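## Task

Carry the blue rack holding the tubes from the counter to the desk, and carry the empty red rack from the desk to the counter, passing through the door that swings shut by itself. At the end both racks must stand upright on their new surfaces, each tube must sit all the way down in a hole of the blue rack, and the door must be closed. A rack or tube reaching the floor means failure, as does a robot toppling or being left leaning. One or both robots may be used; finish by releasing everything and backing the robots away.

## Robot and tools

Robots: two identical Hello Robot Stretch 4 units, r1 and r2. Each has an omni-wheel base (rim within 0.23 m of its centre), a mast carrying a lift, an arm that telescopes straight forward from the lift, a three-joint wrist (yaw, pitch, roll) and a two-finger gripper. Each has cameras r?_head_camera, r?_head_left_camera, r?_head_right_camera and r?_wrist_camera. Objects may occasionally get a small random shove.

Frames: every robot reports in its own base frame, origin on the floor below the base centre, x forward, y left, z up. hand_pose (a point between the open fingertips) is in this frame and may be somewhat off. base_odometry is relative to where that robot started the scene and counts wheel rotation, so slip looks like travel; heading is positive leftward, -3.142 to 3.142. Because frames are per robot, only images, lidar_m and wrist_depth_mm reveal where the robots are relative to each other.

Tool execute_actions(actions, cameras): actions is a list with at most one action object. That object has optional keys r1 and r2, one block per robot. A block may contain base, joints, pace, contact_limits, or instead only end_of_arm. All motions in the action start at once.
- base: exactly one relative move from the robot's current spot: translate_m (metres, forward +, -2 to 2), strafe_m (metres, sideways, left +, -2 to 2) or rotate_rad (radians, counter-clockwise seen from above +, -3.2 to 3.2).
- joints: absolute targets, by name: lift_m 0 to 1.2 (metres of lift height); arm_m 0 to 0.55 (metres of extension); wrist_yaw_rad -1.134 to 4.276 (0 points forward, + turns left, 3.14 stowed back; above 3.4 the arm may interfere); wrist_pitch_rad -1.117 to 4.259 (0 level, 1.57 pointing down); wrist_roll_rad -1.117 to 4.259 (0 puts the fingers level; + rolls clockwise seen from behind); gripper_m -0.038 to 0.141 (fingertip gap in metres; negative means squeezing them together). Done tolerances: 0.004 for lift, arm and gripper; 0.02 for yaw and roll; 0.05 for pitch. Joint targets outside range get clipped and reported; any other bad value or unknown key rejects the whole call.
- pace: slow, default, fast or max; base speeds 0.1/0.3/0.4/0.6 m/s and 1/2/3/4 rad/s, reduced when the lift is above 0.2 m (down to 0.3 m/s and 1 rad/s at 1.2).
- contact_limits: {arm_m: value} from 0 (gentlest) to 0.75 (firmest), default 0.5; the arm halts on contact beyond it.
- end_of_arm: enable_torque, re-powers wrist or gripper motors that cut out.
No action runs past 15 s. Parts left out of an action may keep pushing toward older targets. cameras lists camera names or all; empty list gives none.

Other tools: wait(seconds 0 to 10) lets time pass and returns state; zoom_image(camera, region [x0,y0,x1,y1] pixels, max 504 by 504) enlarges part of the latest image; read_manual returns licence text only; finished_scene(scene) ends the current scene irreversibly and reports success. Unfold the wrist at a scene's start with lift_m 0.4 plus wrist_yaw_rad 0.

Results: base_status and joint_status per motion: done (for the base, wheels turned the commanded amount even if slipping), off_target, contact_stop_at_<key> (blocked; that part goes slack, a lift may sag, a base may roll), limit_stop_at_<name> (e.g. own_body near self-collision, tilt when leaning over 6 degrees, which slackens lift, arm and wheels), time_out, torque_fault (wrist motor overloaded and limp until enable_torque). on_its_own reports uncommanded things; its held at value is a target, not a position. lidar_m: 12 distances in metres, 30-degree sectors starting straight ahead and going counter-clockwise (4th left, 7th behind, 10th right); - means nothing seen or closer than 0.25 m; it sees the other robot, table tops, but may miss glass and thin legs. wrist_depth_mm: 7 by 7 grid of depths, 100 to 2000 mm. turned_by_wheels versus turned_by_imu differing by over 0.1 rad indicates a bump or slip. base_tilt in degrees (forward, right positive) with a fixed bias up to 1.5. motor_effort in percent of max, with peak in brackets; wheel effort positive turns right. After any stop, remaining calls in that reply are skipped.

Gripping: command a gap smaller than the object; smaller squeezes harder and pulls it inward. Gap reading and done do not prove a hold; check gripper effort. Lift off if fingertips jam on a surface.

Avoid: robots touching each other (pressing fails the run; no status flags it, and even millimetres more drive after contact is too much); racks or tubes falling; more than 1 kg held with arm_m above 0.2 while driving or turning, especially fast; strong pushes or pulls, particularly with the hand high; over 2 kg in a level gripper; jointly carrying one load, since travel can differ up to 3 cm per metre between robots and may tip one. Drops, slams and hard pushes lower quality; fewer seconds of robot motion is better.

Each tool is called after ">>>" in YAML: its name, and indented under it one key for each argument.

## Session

>>> execute_actions:
  actions: []

Scene clock: 0.00 s.
r1.base_odometry: x=+0.000 y=+0.000 heading=+0.000 (m, m, rad; r1's odometry frame)
r1.turned_by_wheels: +0.000 (rad since the last result)
r1.turned_by_imu: +0.000 (rad since the last result)
r1.base_tilt: forward=+0.1 right=+0.1 (deg)
r1.lidar_m: 2.12 1.17 1.26 1.06 1.08 0.93 0.80 0.78 0.95 0.91 0.92 1.09
r1.base_status: not commanded
r1.joint_positions: lift_m=+0.254 arm_m=-0.001 wrist_yaw_rad=+3.172 wrist_pitch_rad=+0.012 wrist_roll_rad=+0.001 gripper_m=+0.057
r1.joint_status: not commanded
r1.motor_effort: lift_m=+20 arm_m=-1 wrist_yaw_rad=+0 wrist_pitch_rad=-7 wrist_roll_rad=+1 gripper_m=-5 wheel_0=+0 wheel_1=-1 wheel_2=+1 (%)
r1.hand_pose: x=-0.1212 y=+0.0787 z=+0.4288 quat_wxyz=(-0.015, -0.006, +0.000, +1.000) (m; r1's base frame)
r1.wrist_depth_mm: - 138 138 946 976 1042 1098 / - 106 137 946 1008 1060 1098 / - 111 137 960 991 1025 1060 / - 133 162 931 960 1042 1060 / 214 866 891 946 976 1008 1078 / 223 854 198 946 198 1025 1078 / 221 831 878 141 976 1008 1060
r2.base_odometry: x=+0.000 y=+0.000 heading=+0.000 (m, m, rad; r2's odometry frame)
r2.turned_by_wheels: +0.000 (rad since the last result)
r2.turned_by_imu: +0.000 (rad since the last result)
r2.base_tilt: forward=-0.6 right=+0.6 (deg)
r2.lidar_m: 0.87 0.81 0.85 1.05 1.78 1.87 2.37 2.20 1.25 0.80 0.69 0.66
r2.base_status: not commanded
r2.joint_positions: lift_m=+0.280 arm_m=+0.000 wrist_yaw_rad=+3.221 wrist_pitch_rad=-0.005 wrist_roll_rad=-0.007 gripper_m=+0.057
r2.joint_status: not commanded
r2.motor_effort: lift_m=+18 arm_m=-1 wrist_yaw_rad=+0 wrist_pitch_rad=-8 wrist_roll_rad=+3 gripper_m=-3 wheel_0=+0 wheel_1=+0 wheel_2=+0 (%)
r2.hand_pose: x=-0.1238 y=+0.0642 z=+0.4600 quat_wxyz=(-0.040, +0.003, -0.003, +0.999) (m; r2's base frame)
r2.wrist_depth_mm: - - 132 - - 1983 1618 / - - 131 - - 1921 1661 / - 106 133 - - 1983 1661 / - 138 149 - - 1983 1708 / 197 - - - - 1921 1708 / 196 1397 196 1366 195 1397 1366 / 195 238 1025 - 1060 960 960
pictures: r1_head_camera, r1_head_left_camera, r1_head_right_camera, r1_wrist_camera, r2_head_camera, r2_head_left_camera, r2_head_right_camera, r2_wrist_camera
Images, in order (width x height): r1_head_camera 420x560, r1_head_left_camera 420x672, r1_head_right_camera 420x672, r1_wrist_camera 616x392, r2_head_camera 420x560, r2_head_left_camera 420x672, r2_head_right_camera 420x672, r2_wrist_camera 616x392.

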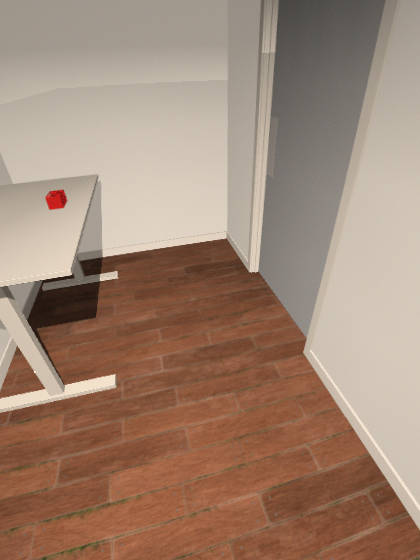

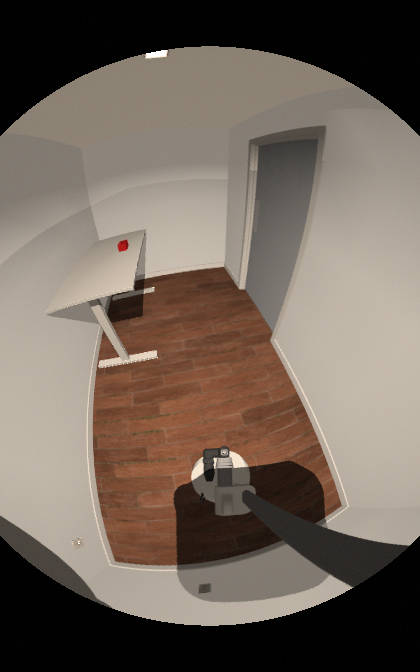

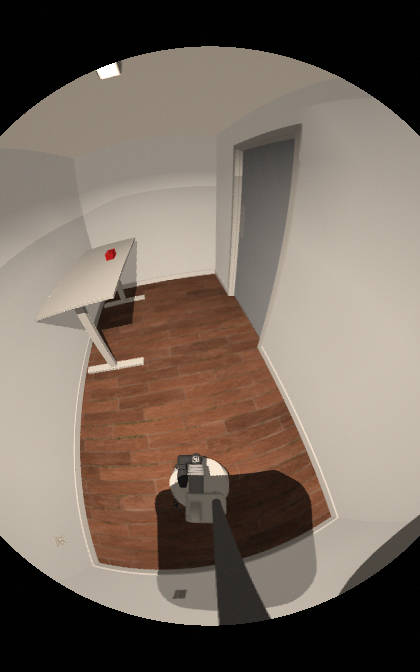

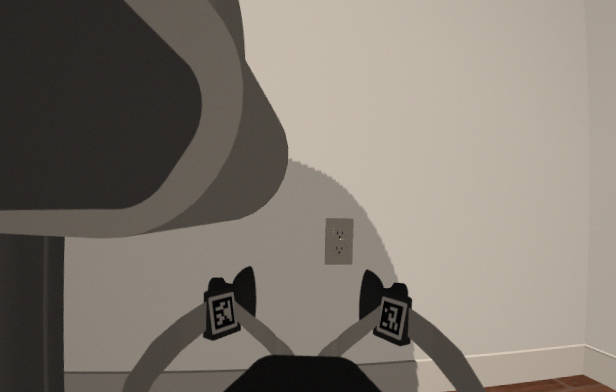

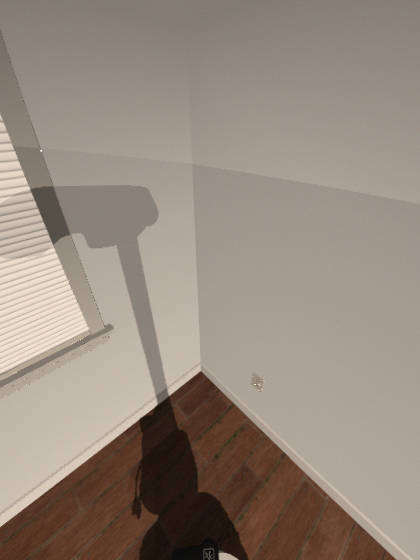

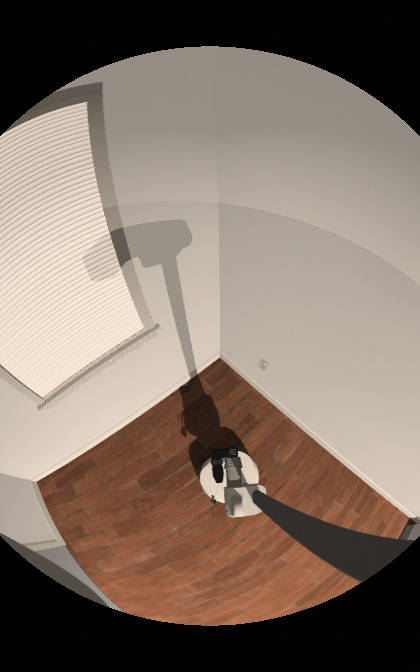

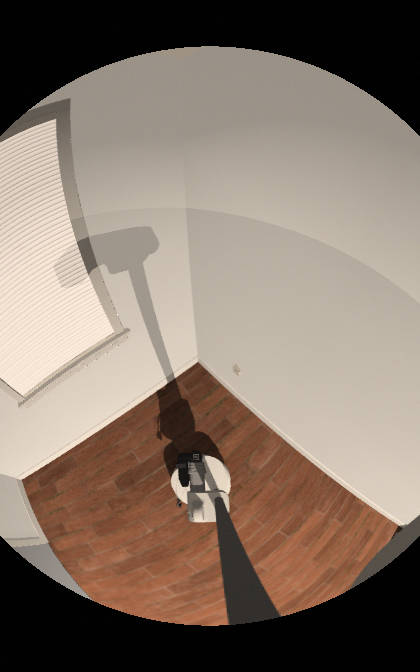

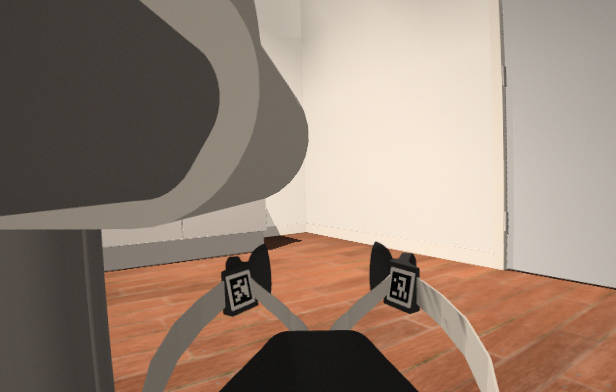

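>>> zoom_image:
  camera: "r1_head_camera"
  region: [200, 200, 420, 560]

>>> zoom_image:
  camera: "r1_head_camera"
  region: [0, 150, 240, 430]

Region (200, 200, 420, 560) of r1_head_camera's 420x560 image, scaled by 1.400, with more detail than that image has.

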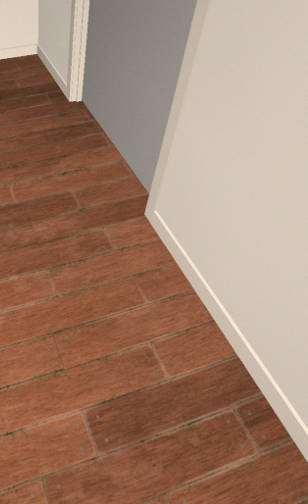

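Region (0, 150, 240, 430) of r1_head_camera's 420x560 image, scaled by 1.800, with more detail than that image has; it fills the left 432 columns of this view, and the rest is white.

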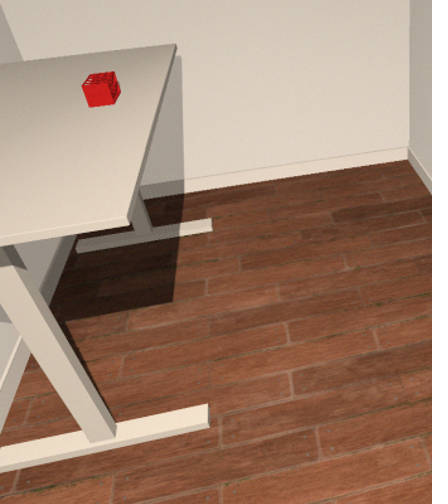

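>>> execute_actions:
  actions:
    - {"r1": {"base": {"rotate_rad": 0.19}, "pace": "max"}, "r2": {"base": {"rotate_rad": -2.44}, "pace": "max"}}

Scene clock: 8.37 s.
r1.base_odometry: x=+0.000 y=+0.000 heading=+0.190 (m, m, rad; r1's odometry frame)
r1.turned_by_wheels: +0.190 (rad since the last result)
r1.turned_by_imu: +0.190 (rad since the last result)
r1.base_tilt: forward=+0.1 right=+0.2 (deg)
r1.lidar_m: 1.45 1.19 1.14 1.05 1.13 0.81 0.77 0.81 0.97 0.91 0.93 1.28
r1.base_status: done
r1.joint_positions: lift_m=+0.254 arm_m=-0.001 wrist_yaw_rad=+3.172 wrist_pitch_rad=+0.012 wrist_roll_rad=+0.001 gripper_m=+0.057
r1.joint_status: not commanded
r1.motor_effort: lift_m=+20(20) arm_m=-1(1) wrist_yaw_rad=+0(0) wrist_pitch_rad=-7(7) wrist_roll_rad=+0(0) gripper_m=-5(2) wheel_0=-1(9) wheel_1=+0(9) wheel_2=+0(9) (%)
r1.hand_pose: x=-0.1212 y=+0.0787 z=+0.4288 quat_wxyz=(-0.015, -0.006, +0.000, +1.000) (m; r1's base frame)
r1.wrist_depth_mm: - 138 138 960 917 931 931 / - 106 137 917 904 917 931 / - 111 137 904 917 891 891 / - 134 163 917 917 917 904 / 213 917 917 917 904 904 904 / 222 904 198 904 198 891 891 / 221 878 904 142 917 904 891
r2.base_odometry: x=+0.000 y=+0.000 heading=-2.440 (m, m, rad; r2's odometry frame)
r2.turned_by_wheels: -2.440 (rad since the last result)
r2.turned_by_imu: -2.410 (rad since the last result)
r2.base_tilt: forward=-0.6 right=+0.6 (deg)
r2.lidar_m: 2.20 0.96 0.72 0.68 0.73 0.87 0.83 0.89 1.31 1.84 1.94 2.27
r2.base_status: done
r2.joint_positions: lift_m=+0.280 arm_m=+0.000 wrist_yaw_rad=+3.221 wrist_pitch_rad=-0.005 wrist_roll_rad=-0.007 gripper_m=+0.057
r2.joint_status: not commanded
r2.motor_effort: lift_m=+18(18) arm_m=-1(1) wrist_yaw_rad=+0(0) wrist_pitch_rad=-8(8) wrist_roll_rad=+2(3) gripper_m=-3(1) wheel_0=+1(10) wheel_1=+0(13) wheel_2=-2(11) (%)
r2.hand_pose: x=-0.1238 y=+0.0642 z=+0.4600 quat_wxyz=(-0.040, +0.003, -0.003, +0.999) (m; r2's base frame)
r2.wrist_depth_mm: - - 132 991 960 917 891 / - - 132 991 960 931 891 / - 106 133 1008 976 946 904 / - 138 148 1008 991 946 931 / 197 1118 1078 1025 976 946 931 / 196 1118 196 1042 195 960 931 / 195 239 1025 - 991 946 917
pictures: r1_head_camera, r1_head_left_camera, r1_head_right_camera, r1_wrist_camera, r2_head_camera, r2_head_left_camera, r2_head_right_camera, r2_wrist_camera
Images, in order (width x height): r1_head_camera 420x560, r1_head_left_camera 420x672, r1_head_right_camera 420x672, r1_wrist_camera 616x392, r2_head_camera 420x560, r2_head_left_camera 420x672, r2_head_right_camera 420x672, r2_wrist_camera 616x392.

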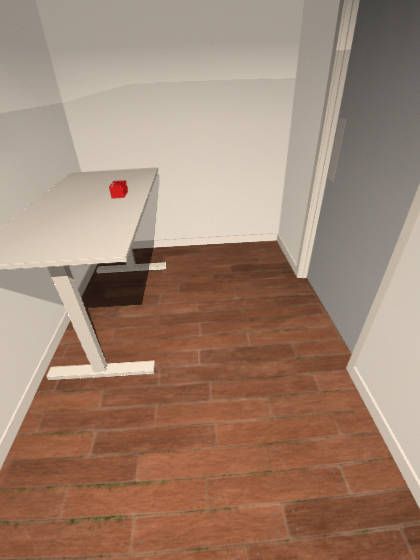

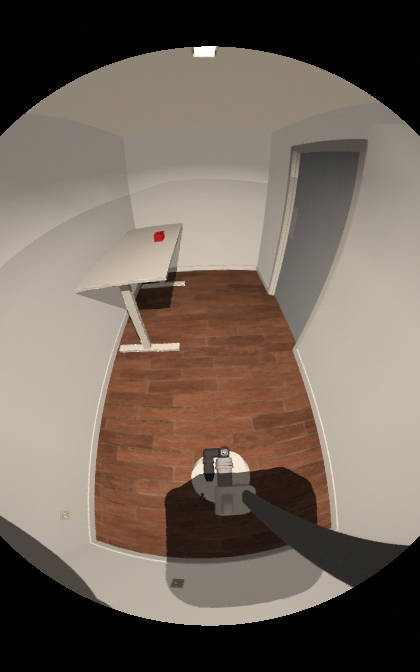

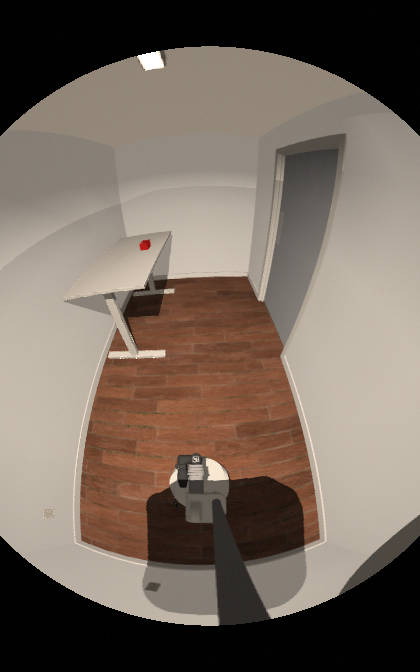

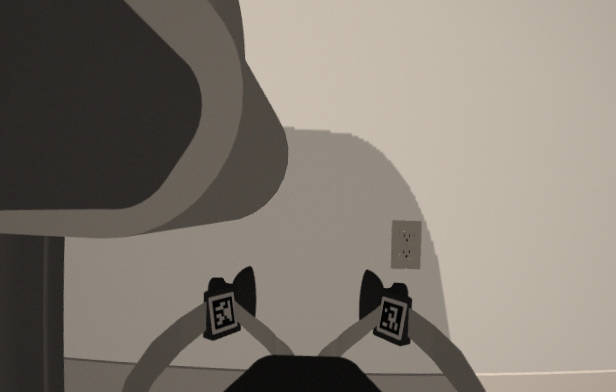

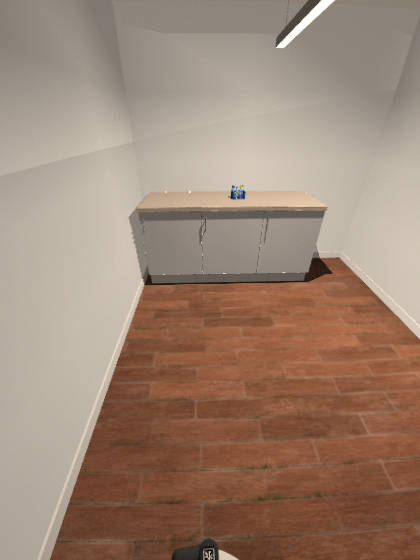

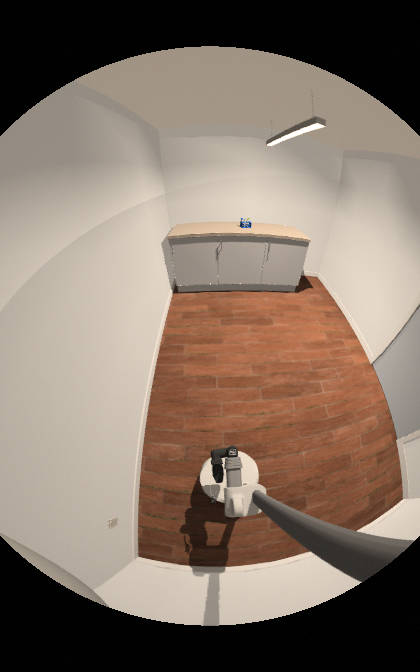

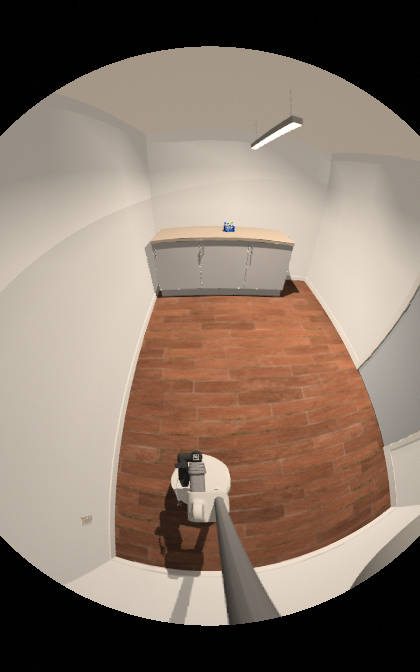

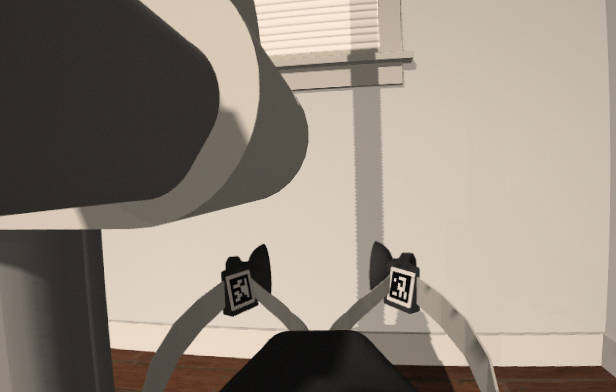

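>>> zoom_image:
  camera: "r2_head_camera"
  region: [120, 160, 360, 300]

>>> zoom_image:
  camera: "r2_head_camera"
  region: [215, 170, 265, 215]

>>> zoom_image:
  camera: "r1_head_camera"
  region: [60, 150, 200, 290]

Region (120, 160, 360, 300) of r2_head_camera's 420x560 image, scaled by 2.100, with more detail than that image has; it fills the top 294 rows of this view, and the rest is white.

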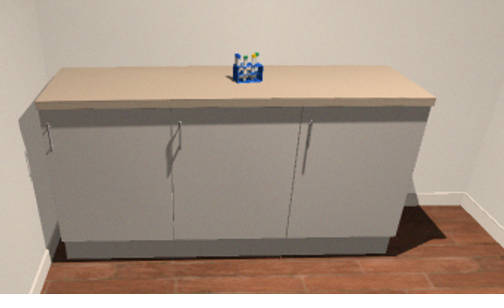

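Region (215, 170, 265, 215) of r2_head_camera's 420x560 image, scaled by 10.080, with more detail than that image has; it fills the top 454 rows of this view, and the rest is white.

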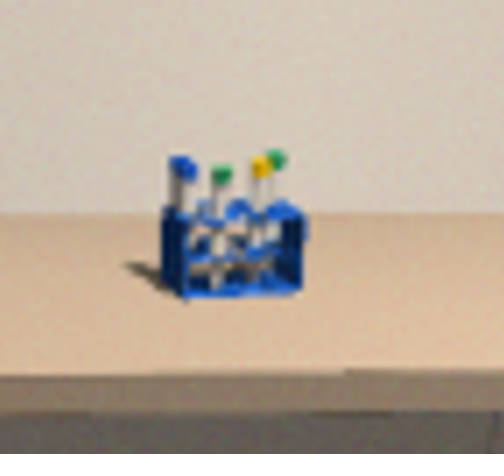

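Region (60, 150, 200, 290) of r1_head_camera's 420x560 image, scaled by 3.600, with more detail than that image has.

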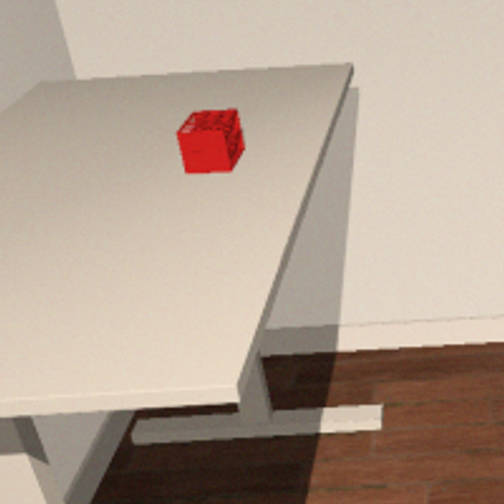

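>>> zoom_image:
  camera: "r1_head_camera"
  region: [260, 220, 420, 400]

>>> zoom_image:
  camera: "r1_head_camera"
  region: [95, 165, 145, 210]

>>> zoom_image:
  camera: "r1_head_camera"
  region: [30, 230, 190, 400]

Region (260, 220, 420, 400) of r1_head_camera's 420x560 image, scaled by 2.800, with more detail than that image has.

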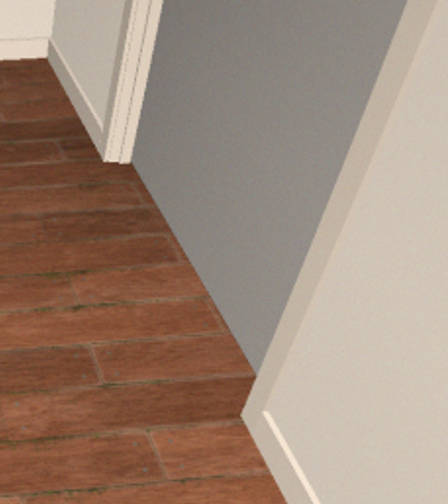

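Region (95, 165, 145, 210) of r1_head_camera's 420x560 image, scaled by 10.080, with more detail than that image has; it fills the top 454 rows of this view, and the rest is white.

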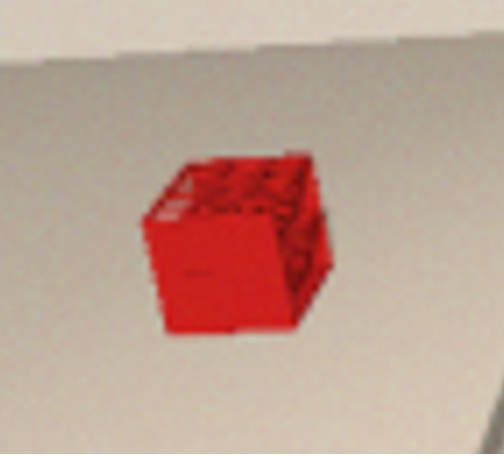

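Region (30, 230, 190, 400) of r1_head_camera's 420x560 image, scaled by 2.965, with more detail than that image has; it fills the left 474 columns of this view, and the rest is white.

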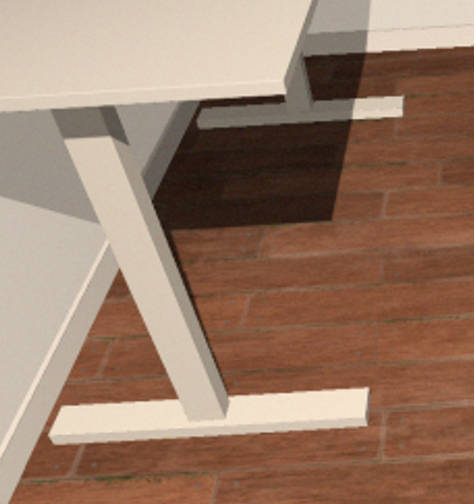

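>>> zoom_image:
  camera: "r2_head_camera"
  region: [125, 180, 235, 300]

>>> zoom_image:
  camera: "r2_head_camera"
  region: [240, 180, 350, 300]

Region (125, 180, 235, 300) of r2_head_camera's 420x560 image, scaled by 4.200, with more detail than that image has; it fills the left 462 columns of this view, and the rest is white.

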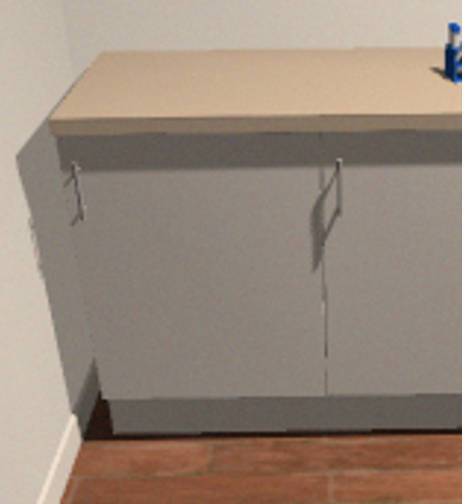

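Region (240, 180, 350, 300) of r2_head_camera's 420x560 image, scaled by 4.200, with more detail than that image has; it fills the left 462 columns of this view, and the rest is white.

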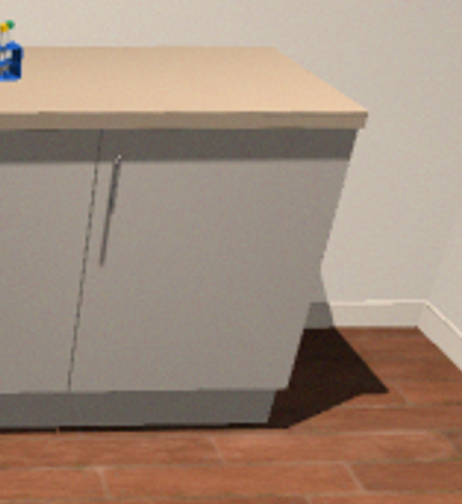

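>>> execute_actions:
  actions:
    - {"r1": {"base": {"translate_m": 1.57}, "joints": {"lift_m": 0.89, "arm_m": 0.12, "wrist_yaw_rad": 1.6, "wrist_pitch_rad": 0.3, "gripper_m": 0.141}, "pace": "max"}, "r2": {"base": {"translate_m": 1.58}, "joints": {"lift_m": 0.89, "arm_m": 0.3, "wrist_yaw_rad": 0.1, "wrist_pitch_rad": 0.3, "gripper_m": 0.141}, "pace": "max"}}

Scene clock: 15.63 s.
r1.base_odometry: x=+1.542 y=+0.297 heading=+0.190 (m, m, rad; r1's odometry frame)
r1.turned_by_wheels: +0.000 (rad since the last result)
r1.turned_by_imu: -0.005 (rad since the last result)
r1.base_tilt: forward=+0.1 right=+0.1 (deg)
r1.lidar_m: 1.39 0.59 0.40 0.35 0.39 0.51 2.36 1.30 0.95 0.90 0.94 1.17
r1.base_status: done
r1.joint_positions: lift_m=+0.890 arm_m=+0.119 wrist_yaw_rad=+1.600 wrist_pitch_rad=+0.302 wrist_roll_rad=+0.001 gripper_m=+0.141
r1.joint_status: all done
r1.motor_effort: lift_m=+21(24) arm_m=+5(6) wrist_yaw_rad=+0(7) wrist_pitch_rad=-7(8) wrist_roll_rad=+0(0) gripper_m=-1(6) wheel_0=-1(9) wheel_1=-1(8) wheel_2=+2(15) (%)
r1.hand_pose: x=+0.3693 y=+0.2779 z=+0.9823 quat_wxyz=(+0.689, -0.108, +0.105, +0.709) (m; r1's base frame)
r1.wrist_depth_mm: 1025 1025 1060 1025 1025 1025 1008 / 1098 1098 1078 1078 1042 1060 1060 / 1118 1078 1078 1078 1098 1098 1098 / 544 554 564 530 539 591 603 / 357 359 366 373 375 375 379 / 1308 210 1229 1255 355 353 778 / 1336 1366 1308 142 1308 1281 820
r2.base_odometry: x=-1.207 y=-1.020 heading=-2.440 (m, m, rad; r2's odometry frame)
r2.turned_by_wheels: +0.000 (rad since the last result)
r2.turned_by_imu: -0.003 (rad since the last result)
r2.base_tilt: forward=-0.7 right=+0.7 (deg)
r2.lidar_m: 0.63 0.67 0.66 0.63 0.67 0.98 2.44 2.57 1.97 1.90 0.85 0.66
r2.base_status: done
r2.joint_positions: lift_m=+0.890 arm_m=+0.299 wrist_yaw_rad=+0.100 wrist_pitch_rad=+0.302 wrist_roll_rad=-0.007 gripper_m=+0.141
r2.joint_status: all done
r2.motor_effort: lift_m=+20(24) arm_m=+6(10) wrist_yaw_rad=-1(9) wrist_pitch_rad=-8(8) wrist_roll_rad=+2(2) gripper_m=+1(4) wheel_0=+1(10) wheel_1=+1(9) wheel_2=+1(14) (%)
r2.hand_pose: x=+0.7526 y=-0.0594 z=+0.9823 quat_wxyz=(+0.987, -0.011, +0.150, +0.050) (m; r2's base frame)
r2.wrist_depth_mm: 768 741 715 691 661 640 621 / 798 788 759 732 707 676 654 / 831 809 788 759 732 699 676 / 591 574 559 544 530 517 508 / 404 399 394 387 379 347 364 / 307 291 277 285 272 266 282 / 251 246 255 - 247 236 235
pictures: r1_head_camera, r1_head_left_camera, r1_head_right_camera, r1_wrist_camera, r2_head_camera, r2_head_left_camera, r2_head_right_camera, r2_wrist_camera
Images, in order (width x height): r1_head_camera 420x560, r1_head_left_camera 420x672, r1_head_right_camera 420x672, r1_wrist_camera 616x392, r2_head_camera 420x560, r2_head_left_camera 420x672, r2_head_right_camera 420x672, r2_wrist_camera 616x392.

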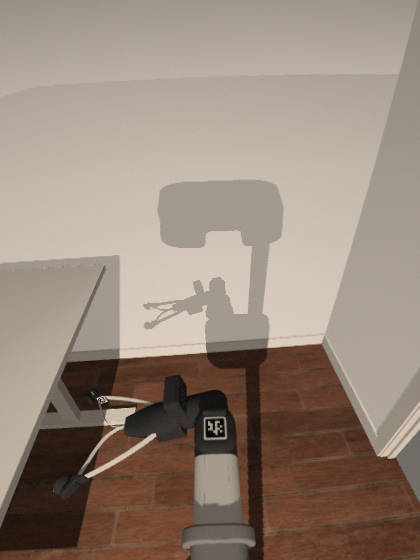

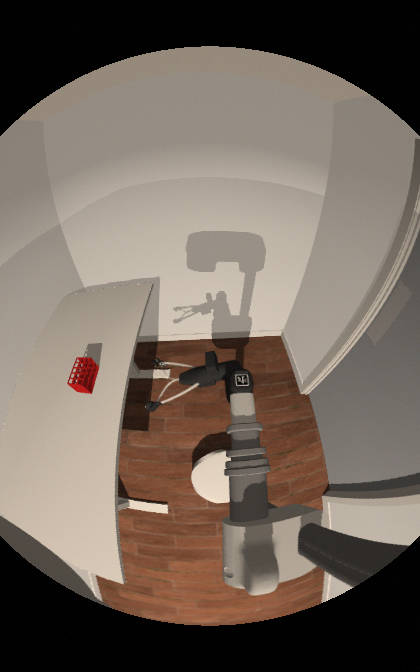

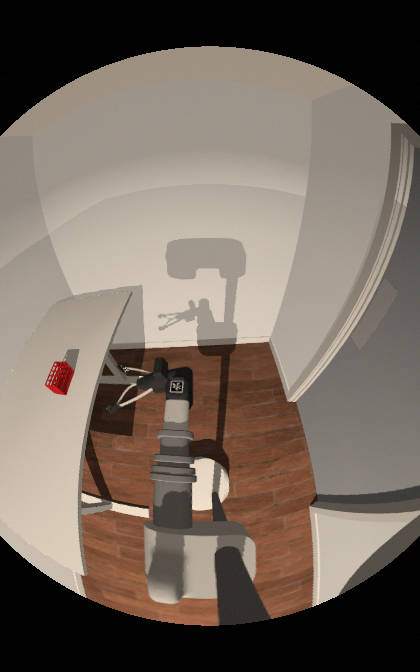

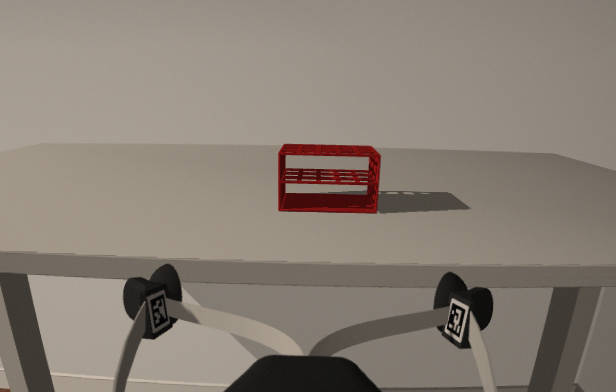

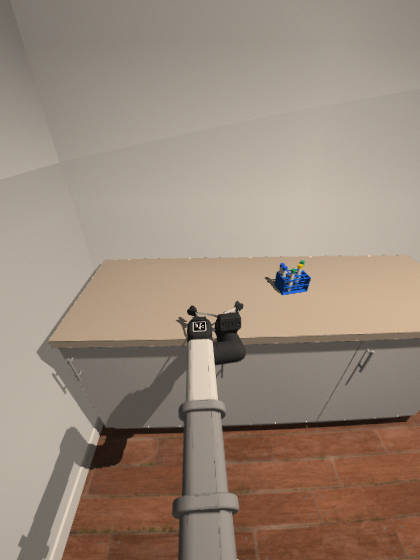

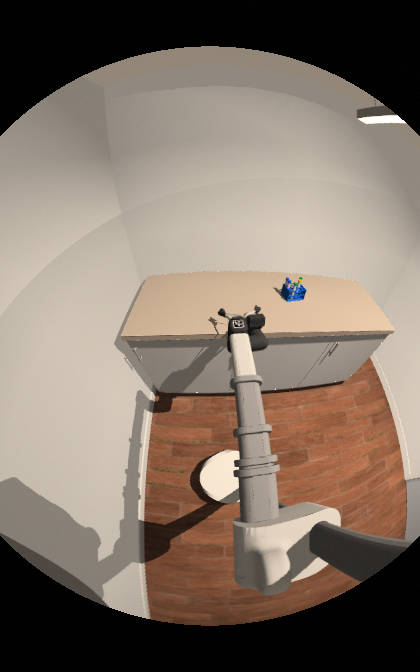

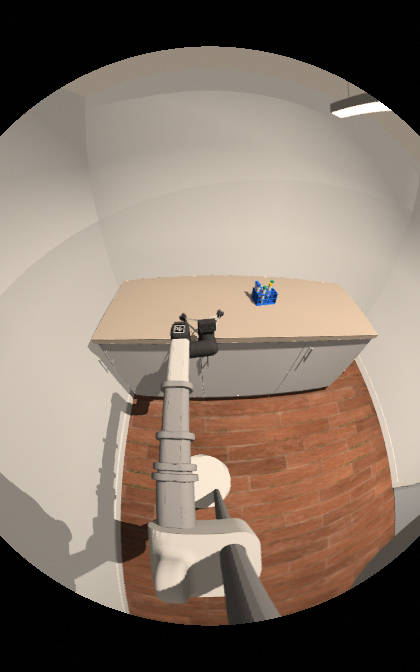

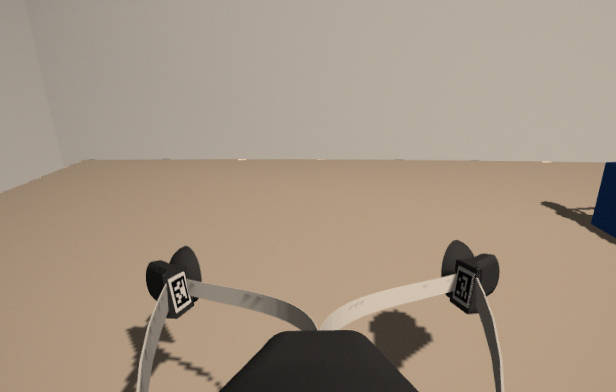

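>>> zoom_image:
  camera: "r1_head_left_camera"
  region: [100, 430, 260, 560]

>>> zoom_image:
  camera: "r1_wrist_camera"
  region: [250, 120, 410, 240]

>>> zoom_image:
  camera: "r2_head_camera"
  region: [160, 240, 340, 370]

Region (100, 430, 260, 560) of r1_head_left_camera's 420x672 image, scaled by 3.150, with more detail than that image has; it fills the top 410 rows of this view, and the rest is white.

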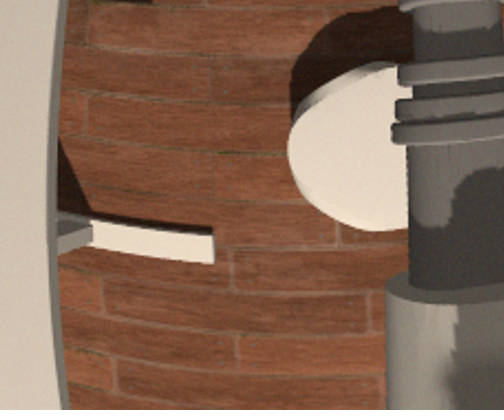

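Region (250, 120, 410, 240) of r1_wrist_camera's 616x392 image, scaled by 3.150; it fills the top 378 rows of this view, and the rest is white.

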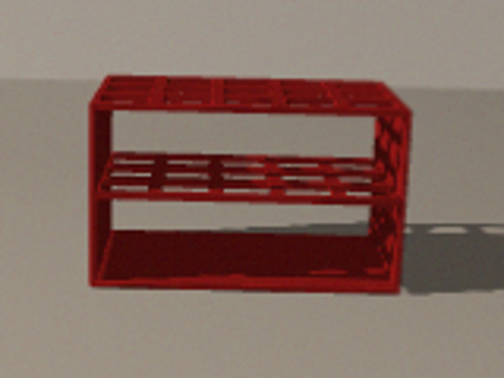

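Region (160, 240, 340, 370) of r2_head_camera's 420x560 image, scaled by 2.800, with more detail than that image has.

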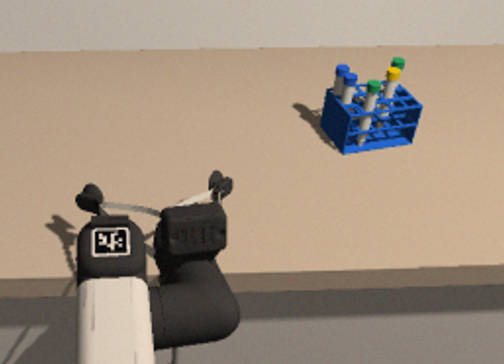

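>>> execute_actions:
  actions:
    - {"r1": {"base": {"strafe_m": 0.21}, "joints": {"lift_m": 0.893, "arm_m": 0.13, "wrist_yaw_rad": 1.585}, "pace": "max"}, "r2": {"base": {"strafe_m": -0.4}, "joints": {"lift_m": 0.866, "arm_m": 0.33, "wrist_yaw_rad": 0.17}, "pace": "max"}}
  cameras: ["r1_head_left_camera", "r1_wrist_camera", "r2_head_camera", "r2_wrist_camera"]

Scene clock: 20.33 s.
r1.base_odometry: x=+1.502 y=+0.503 heading=+0.190 (m, m, rad; r1's odometry frame)
r1.turned_by_wheels: +0.000 (rad since the last result)
r1.turned_by_imu: -0.001 (rad since the last result)
r1.base_tilt: forward=+0.1 right=+0.2 (deg)
r1.lidar_m: 0.86 0.25 0.25 0.25 0.25 0.27 2.37 1.60 1.14 1.13 1.16 1.44
r1.base_status: done
r1.joint_positions: lift_m=+0.893 arm_m=+0.129 wrist_yaw_rad=+1.585 wrist_pitch_rad=+0.302 wrist_roll_rad=+0.001 gripper_m=+0.141
r1.joint_status: all done
r1.motor_effort: lift_m=+21(23) arm_m=+5(6) wrist_yaw_rad=-1(5) wrist_pitch_rad=-7(7) wrist_roll_rad=+0(0) gripper_m=-3(0) wheel_0=+0(13) wheel_1=-2(11) wheel_2=+0(3) (%)
r1.hand_pose: x=+0.3834 y=+0.2766 z=+0.9853 quat_wxyz=(+0.694, -0.107, +0.106, +0.704) (m; r1's base frame)
r1.wrist_depth_mm: 820 842 820 820 842 842 831 / 854 866 866 854 854 866 854 / 891 878 904 878 891 891 904 / 554 559 517 355 591 615 609 / 362 366 347 327 349 382 384 / 267 210 278 281 283 253 281 / 216 216 223 143 222 220 224
r2.base_odometry: x=-1.465 y=-0.715 heading=-2.440 (m, m, rad; r2's odometry frame)
r2.turned_by_wheels: +0.000 (rad since the last result)
r2.turned_by_imu: +0.000 (rad since the last result)
r2.base_tilt: forward=-0.5 right=+0.7 (deg)
r2.lidar_m: 0.61 0.67 0.91 1.03 1.09 1.56 2.42 2.14 1.57 1.51 0.88 0.64
r2.base_status: done
r2.joint_positions: lift_m=+0.866 arm_m=+0.329 wrist_yaw_rad=+0.170 wrist_pitch_rad=+0.302 wrist_roll_rad=-0.007 gripper_m=+0.141
r2.joint_status: all done
r2.motor_effort: lift_m=+16(18) arm_m=+6(6) wrist_yaw_rad=+0(4) wrist_pitch_rad=-8(8) wrist_roll_rad=+2(3) gripper_m=+0(2) wheel_0=-1(12) wheel_1=+0(11) wheel_2=+1(2) (%)
r2.hand_pose: x=+0.7861 y=-0.0396 z=+0.9586 quat_wxyz=(+0.985, -0.016, +0.150, +0.084) (m; r2's base frame)
r2.wrist_depth_mm: 768 723 691 654 621 591 564 / 820 768 732 683 647 621 585 / 842 798 750 347 384 640 615 / 521 504 488 355 382 452 442 / 355 351 343 336 330 303 317 / 270 255 243 250 237 233 248 / 220 216 224 - 216 206 205
pictures: r1_head_left_camera, r1_wrist_camera, r2_head_camera, r2_wrist_camera
Images, in order (width x height): r1_head_left_camera 420x672, r1_wrist_camera 616x392, r2_head_camera 420x560, r2_wrist_camera 616x392.

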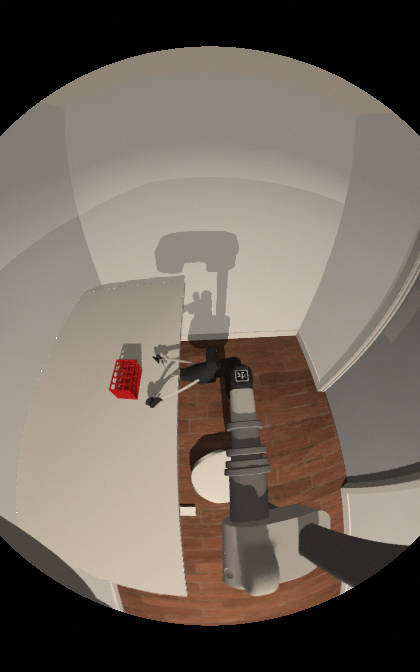

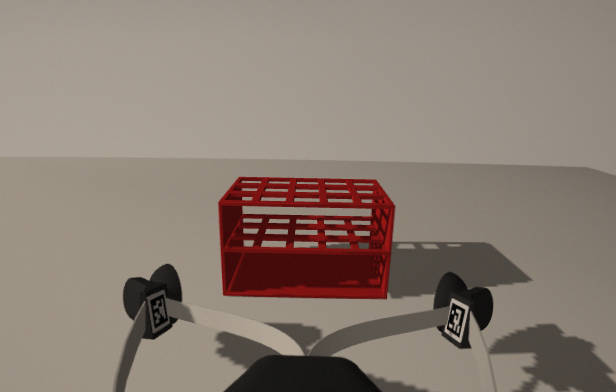

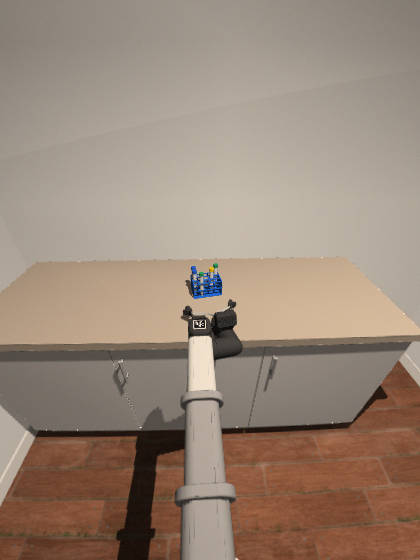

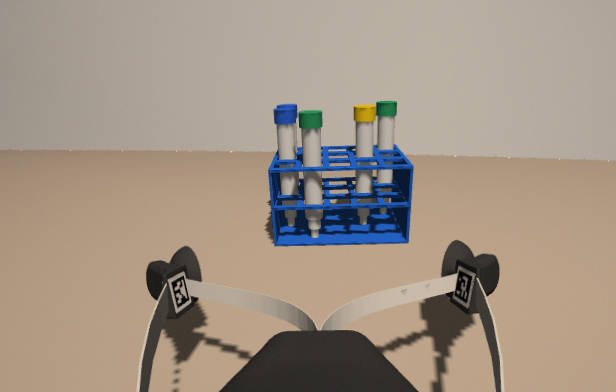

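>>> zoom_image:
  camera: "r1_wrist_camera"
  region: [120, 150, 500, 360]

>>> zoom_image:
  camera: "r2_wrist_camera"
  region: [250, 80, 440, 260]

>>> zoom_image:
  camera: "r2_wrist_camera"
  region: [130, 220, 510, 340]

Region (120, 150, 500, 360) of r1_wrist_camera's 616x392 image, scaled by 1.326; it fills the top 279 rows of this view, and the rest is white.

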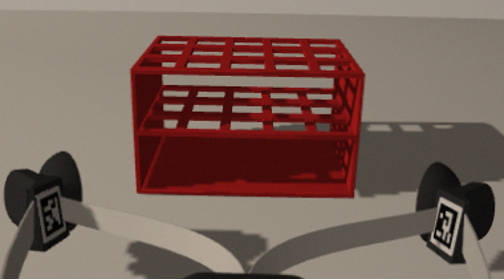

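Region (250, 80, 440, 260) of r2_wrist_camera's 616x392 image, scaled by 2.653; it fills the top 477 rows of this view, and the rest is white.

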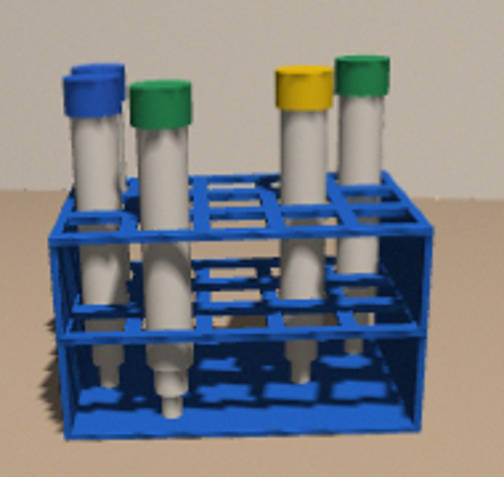

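Region (130, 220, 510, 340) of r2_wrist_camera's 616x392 image, scaled by 1.326; it fills the top 159 rows of this view, and the rest is white.

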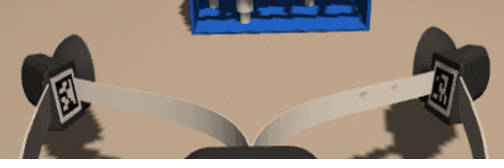

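>>> execute_actions:
  actions:
    - {"r1": {"base": {"strafe_m": 0.088}, "joints": {"arm_m": 0.126}, "pace": "max"}, "r2": {"joints": {"lift_m": 0.863, "arm_m": 0.468}, "pace": "fast"}}
  cameras: ["r1_head_left_camera", "r1_wrist_camera", "r2_wrist_camera"]

Scene clock: 22.30 s.
r1.base_odometry: x=+1.486 y=+0.589 heading=+0.190 (m, m, rad; r1's odometry frame)
r1.turned_by_wheels: +0.000 (rad since the last result)
r1.turned_by_imu: +0.000 (rad since the last result)
r1.base_tilt: forward=+0.0 right=+0.1 (deg)
r1.lidar_m: 0.53 0.25 0.25 0.25 0.25 0.25 0.31 1.74 1.22 1.21 1.26 1.47
r1.base_status: done
r1.joint_positions: lift_m=+0.893 arm_m=+0.127 wrist_yaw_rad=+1.585 wrist_pitch_rad=+0.302 wrist_roll_rad=+0.001 gripper_m=+0.141
r1.joint_status: all done
r1.motor_effort: lift_m=+21(21) arm_m=-5(5) wrist_yaw_rad=-1(1) wrist_pitch_rad=-7(7) wrist_roll_rad=+1(1) gripper_m=-3(1) wheel_0=+0(10) wheel_1=-2(11) wheel_2=+0(2) (%)
r1.hand_pose: x=+0.3813 y=+0.2766 z=+0.9853 quat_wxyz=(+0.694, -0.107, +0.106, +0.704) (m; r1's base frame)
r1.wrist_depth_mm: 741 750 759 759 759 759 759 / 778 768 768 778 778 778 778 / 809 809 820 798 809 788 798 / 554 559 569 580 591 597 615 / 362 366 241 247 247 384 384 / 266 210 213 221 210 254 281 / 216 216 216 142 216 220 225
r2.base_odometry: x=-1.465 y=-0.715 heading=-2.440 (m, m, rad; r2's odometry frame)
r2.turned_by_wheels: +0.000 (rad since the last result)
r2.turned_by_imu: +0.000 (rad since the last result)
r2.base_tilt: forward=-0.6 right=+0.6 (deg)
r2.lidar_m: 0.61 0.66 0.95 1.02 1.08 1.56 2.43 2.12 1.57 1.52 0.89 0.61
r2.base_status: not commanded
r2.joint_positions: lift_m=+0.863 arm_m=+0.467 wrist_yaw_rad=+0.170 wrist_pitch_rad=+0.302 wrist_roll_rad=-0.007 gripper_m=+0.141
r2.joint_status: all done
r2.motor_effort: lift_m=+15(14) arm_m=+6(7) wrist_yaw_rad=-1(1) wrist_pitch_rad=-8(8) wrist_roll_rad=+1(2) gripper_m=+1(0) wheel_0=-1(1) wheel_1=+0(0) wheel_2=+2(1) (%)
r2.hand_pose: x=+0.9241 y=-0.0395 z=+0.9556 quat_wxyz=(+0.985, -0.016, +0.150, +0.085) (m; r2's base frame)
r2.wrist_depth_mm: 615 580 549 517 496 473 452 / 647 615 580 549 517 496 473 / 707 661 597 574 530 517 496 / 508 492 229 247 244 445 433 / 347 340 218 224 238 298 310 / 263 250 229 206 228 228 242 / 215 211 218 - 211 202 204
pictures: r1_head_left_camera, r1_wrist_camera, r2_wrist_camera
Images, in order (width x height): r1_head_left_camera 420x672, r1_wrist_camera 616x392, r2_wrist_camera 616x392.

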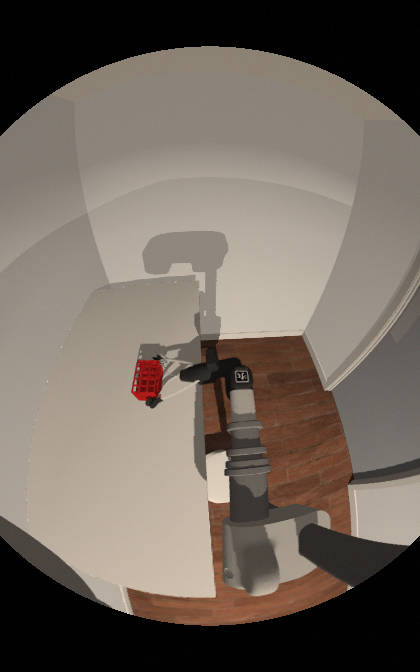

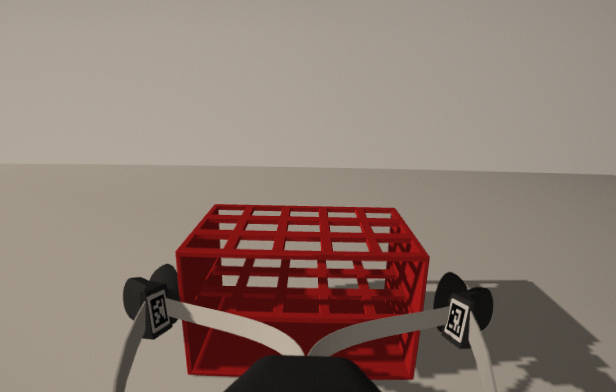

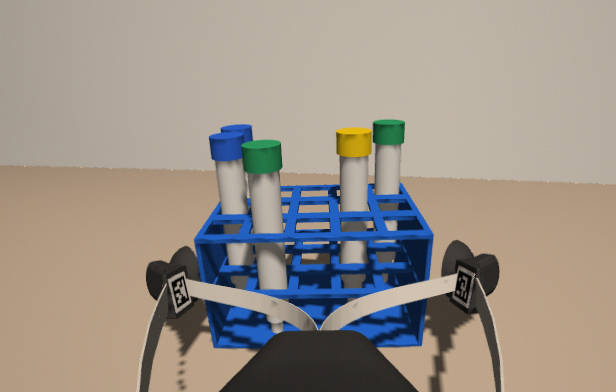

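>>> execute_actions:
  actions:
    - {"r1": {"joints": {"gripper_m": 0.085}}, "r2": {"joints": {"gripper_m": 0.08}}}
  cameras: ["r1_head_right_camera", "r1_wrist_camera", "r2_wrist_camera", "r2_head_right_camera"]

Scene clock: 24.07 s.
r1.base_odometry: x=+1.486 y=+0.589 heading=+0.190 (m, m, rad; r1's odometry frame)
r1.turned_by_wheels: +0.000 (rad since the last result)
r1.turned_by_imu: +0.000 (rad since the last result)
r1.base_tilt: forward=+0.0 right=+0.2 (deg)
r1.lidar_m: 0.53 0.25 0.25 0.25 0.25 0.25 0.30 1.74 1.22 1.21 1.26 1.47
r1.base_status: not commanded
r1.joint_positions: lift_m=+0.893 arm_m=+0.127 wrist_yaw_rad=+1.585 wrist_pitch_rad=+0.303 wrist_roll_rad=+0.001 gripper_m=+0.085
r1.joint_status: all done
r1.motor_effort: lift_m=+21(21) arm_m=-5(5) wrist_yaw_rad=-1(0) wrist_pitch_rad=-9(9) wrist_roll_rad=+0(0) gripper_m=-23(26) wheel_0=+0(0) wheel_1=-2(2) wheel_2=+0(0) (%)
r1.hand_pose: x=+0.3813 y=+0.2766 z=+0.9852 quat_wxyz=(+0.694, -0.107, +0.106, +0.704) (m; r1's base frame)
r1.wrist_depth_mm: 741 768 750 750 759 750 759 / 778 768 778 788 778 778 788 / 809 798 820 798 809 820 820 / 554 559 559 585 585 603 609 / 359 364 208 240 205 382 384 / 267 191 209 225 224 266 281 / 215 213 201 222 203 211 224
r2.base_odometry: x=-1.465 y=-0.715 heading=-2.440 (m, m, rad; r2's odometry frame)
r2.turned_by_wheels: +0.000 (rad since the last result)
r2.turned_by_imu: +0.000 (rad since the last result)
r2.base_tilt: forward=-0.6 right=+0.7 (deg)
r2.lidar_m: 0.59 0.66 0.94 1.01 1.11 1.57 2.44 2.11 1.57 1.53 0.89 0.63
r2.base_status: not commanded
r2.joint_positions: lift_m=+0.863 arm_m=+0.467 wrist_yaw_rad=+0.170 wrist_pitch_rad=+0.303 wrist_roll_rad=-0.007 gripper_m=+0.080
r2.joint_status: all done
r2.motor_effort: lift_m=+15(15) arm_m=+6(6) wrist_yaw_rad=+0(0) wrist_pitch_rad=-11(11) wrist_roll_rad=+2(2) gripper_m=-19(18) wheel_0=-1(1) wheel_1=+0(0) wheel_2=+1(1) (%)
r2.hand_pose: x=+0.9240 y=-0.0395 z=+0.9554 quat_wxyz=(+0.985, -0.016, +0.150, +0.085) (m; r2's base frame)
r2.wrist_depth_mm: 615 585 549 525 496 469 452 / 647 615 580 549 521 492 473 / 699 647 591 569 231 517 496 / 508 488 215 424 229 439 430 / 345 342 208 215 214 312 307 / 262 237 206 211 203 183 240 / 214 210 209 - 204 202 196
pictures: r1_head_right_camera, r1_wrist_camera, r2_head_right_camera, r2_wrist_camera
Images, in order (width x height): r1_head_right_camera 420x672, r1_wrist_camera 616x392, r2_head_right_camera 420x672, r2_wrist_camera 616x392.

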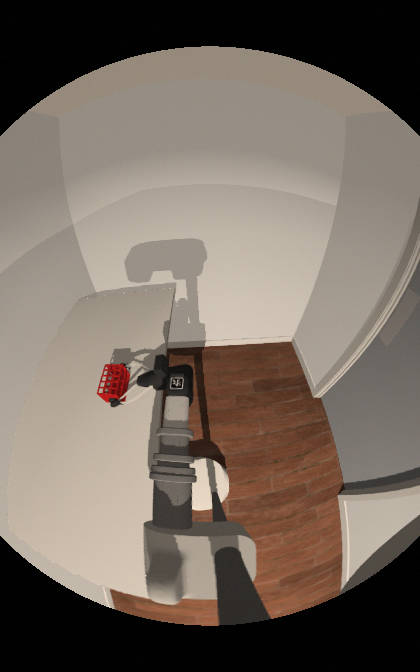

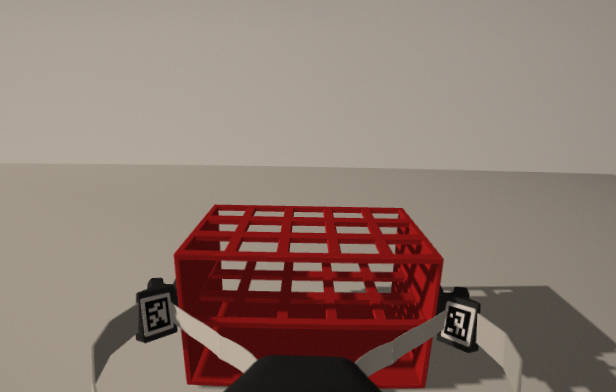

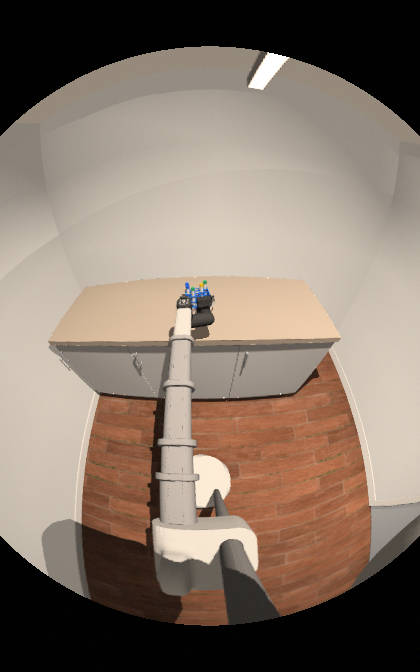

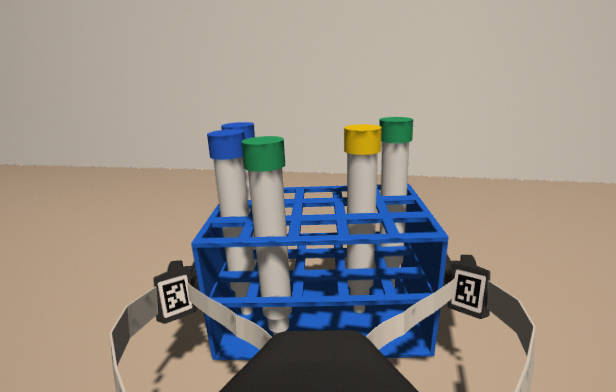

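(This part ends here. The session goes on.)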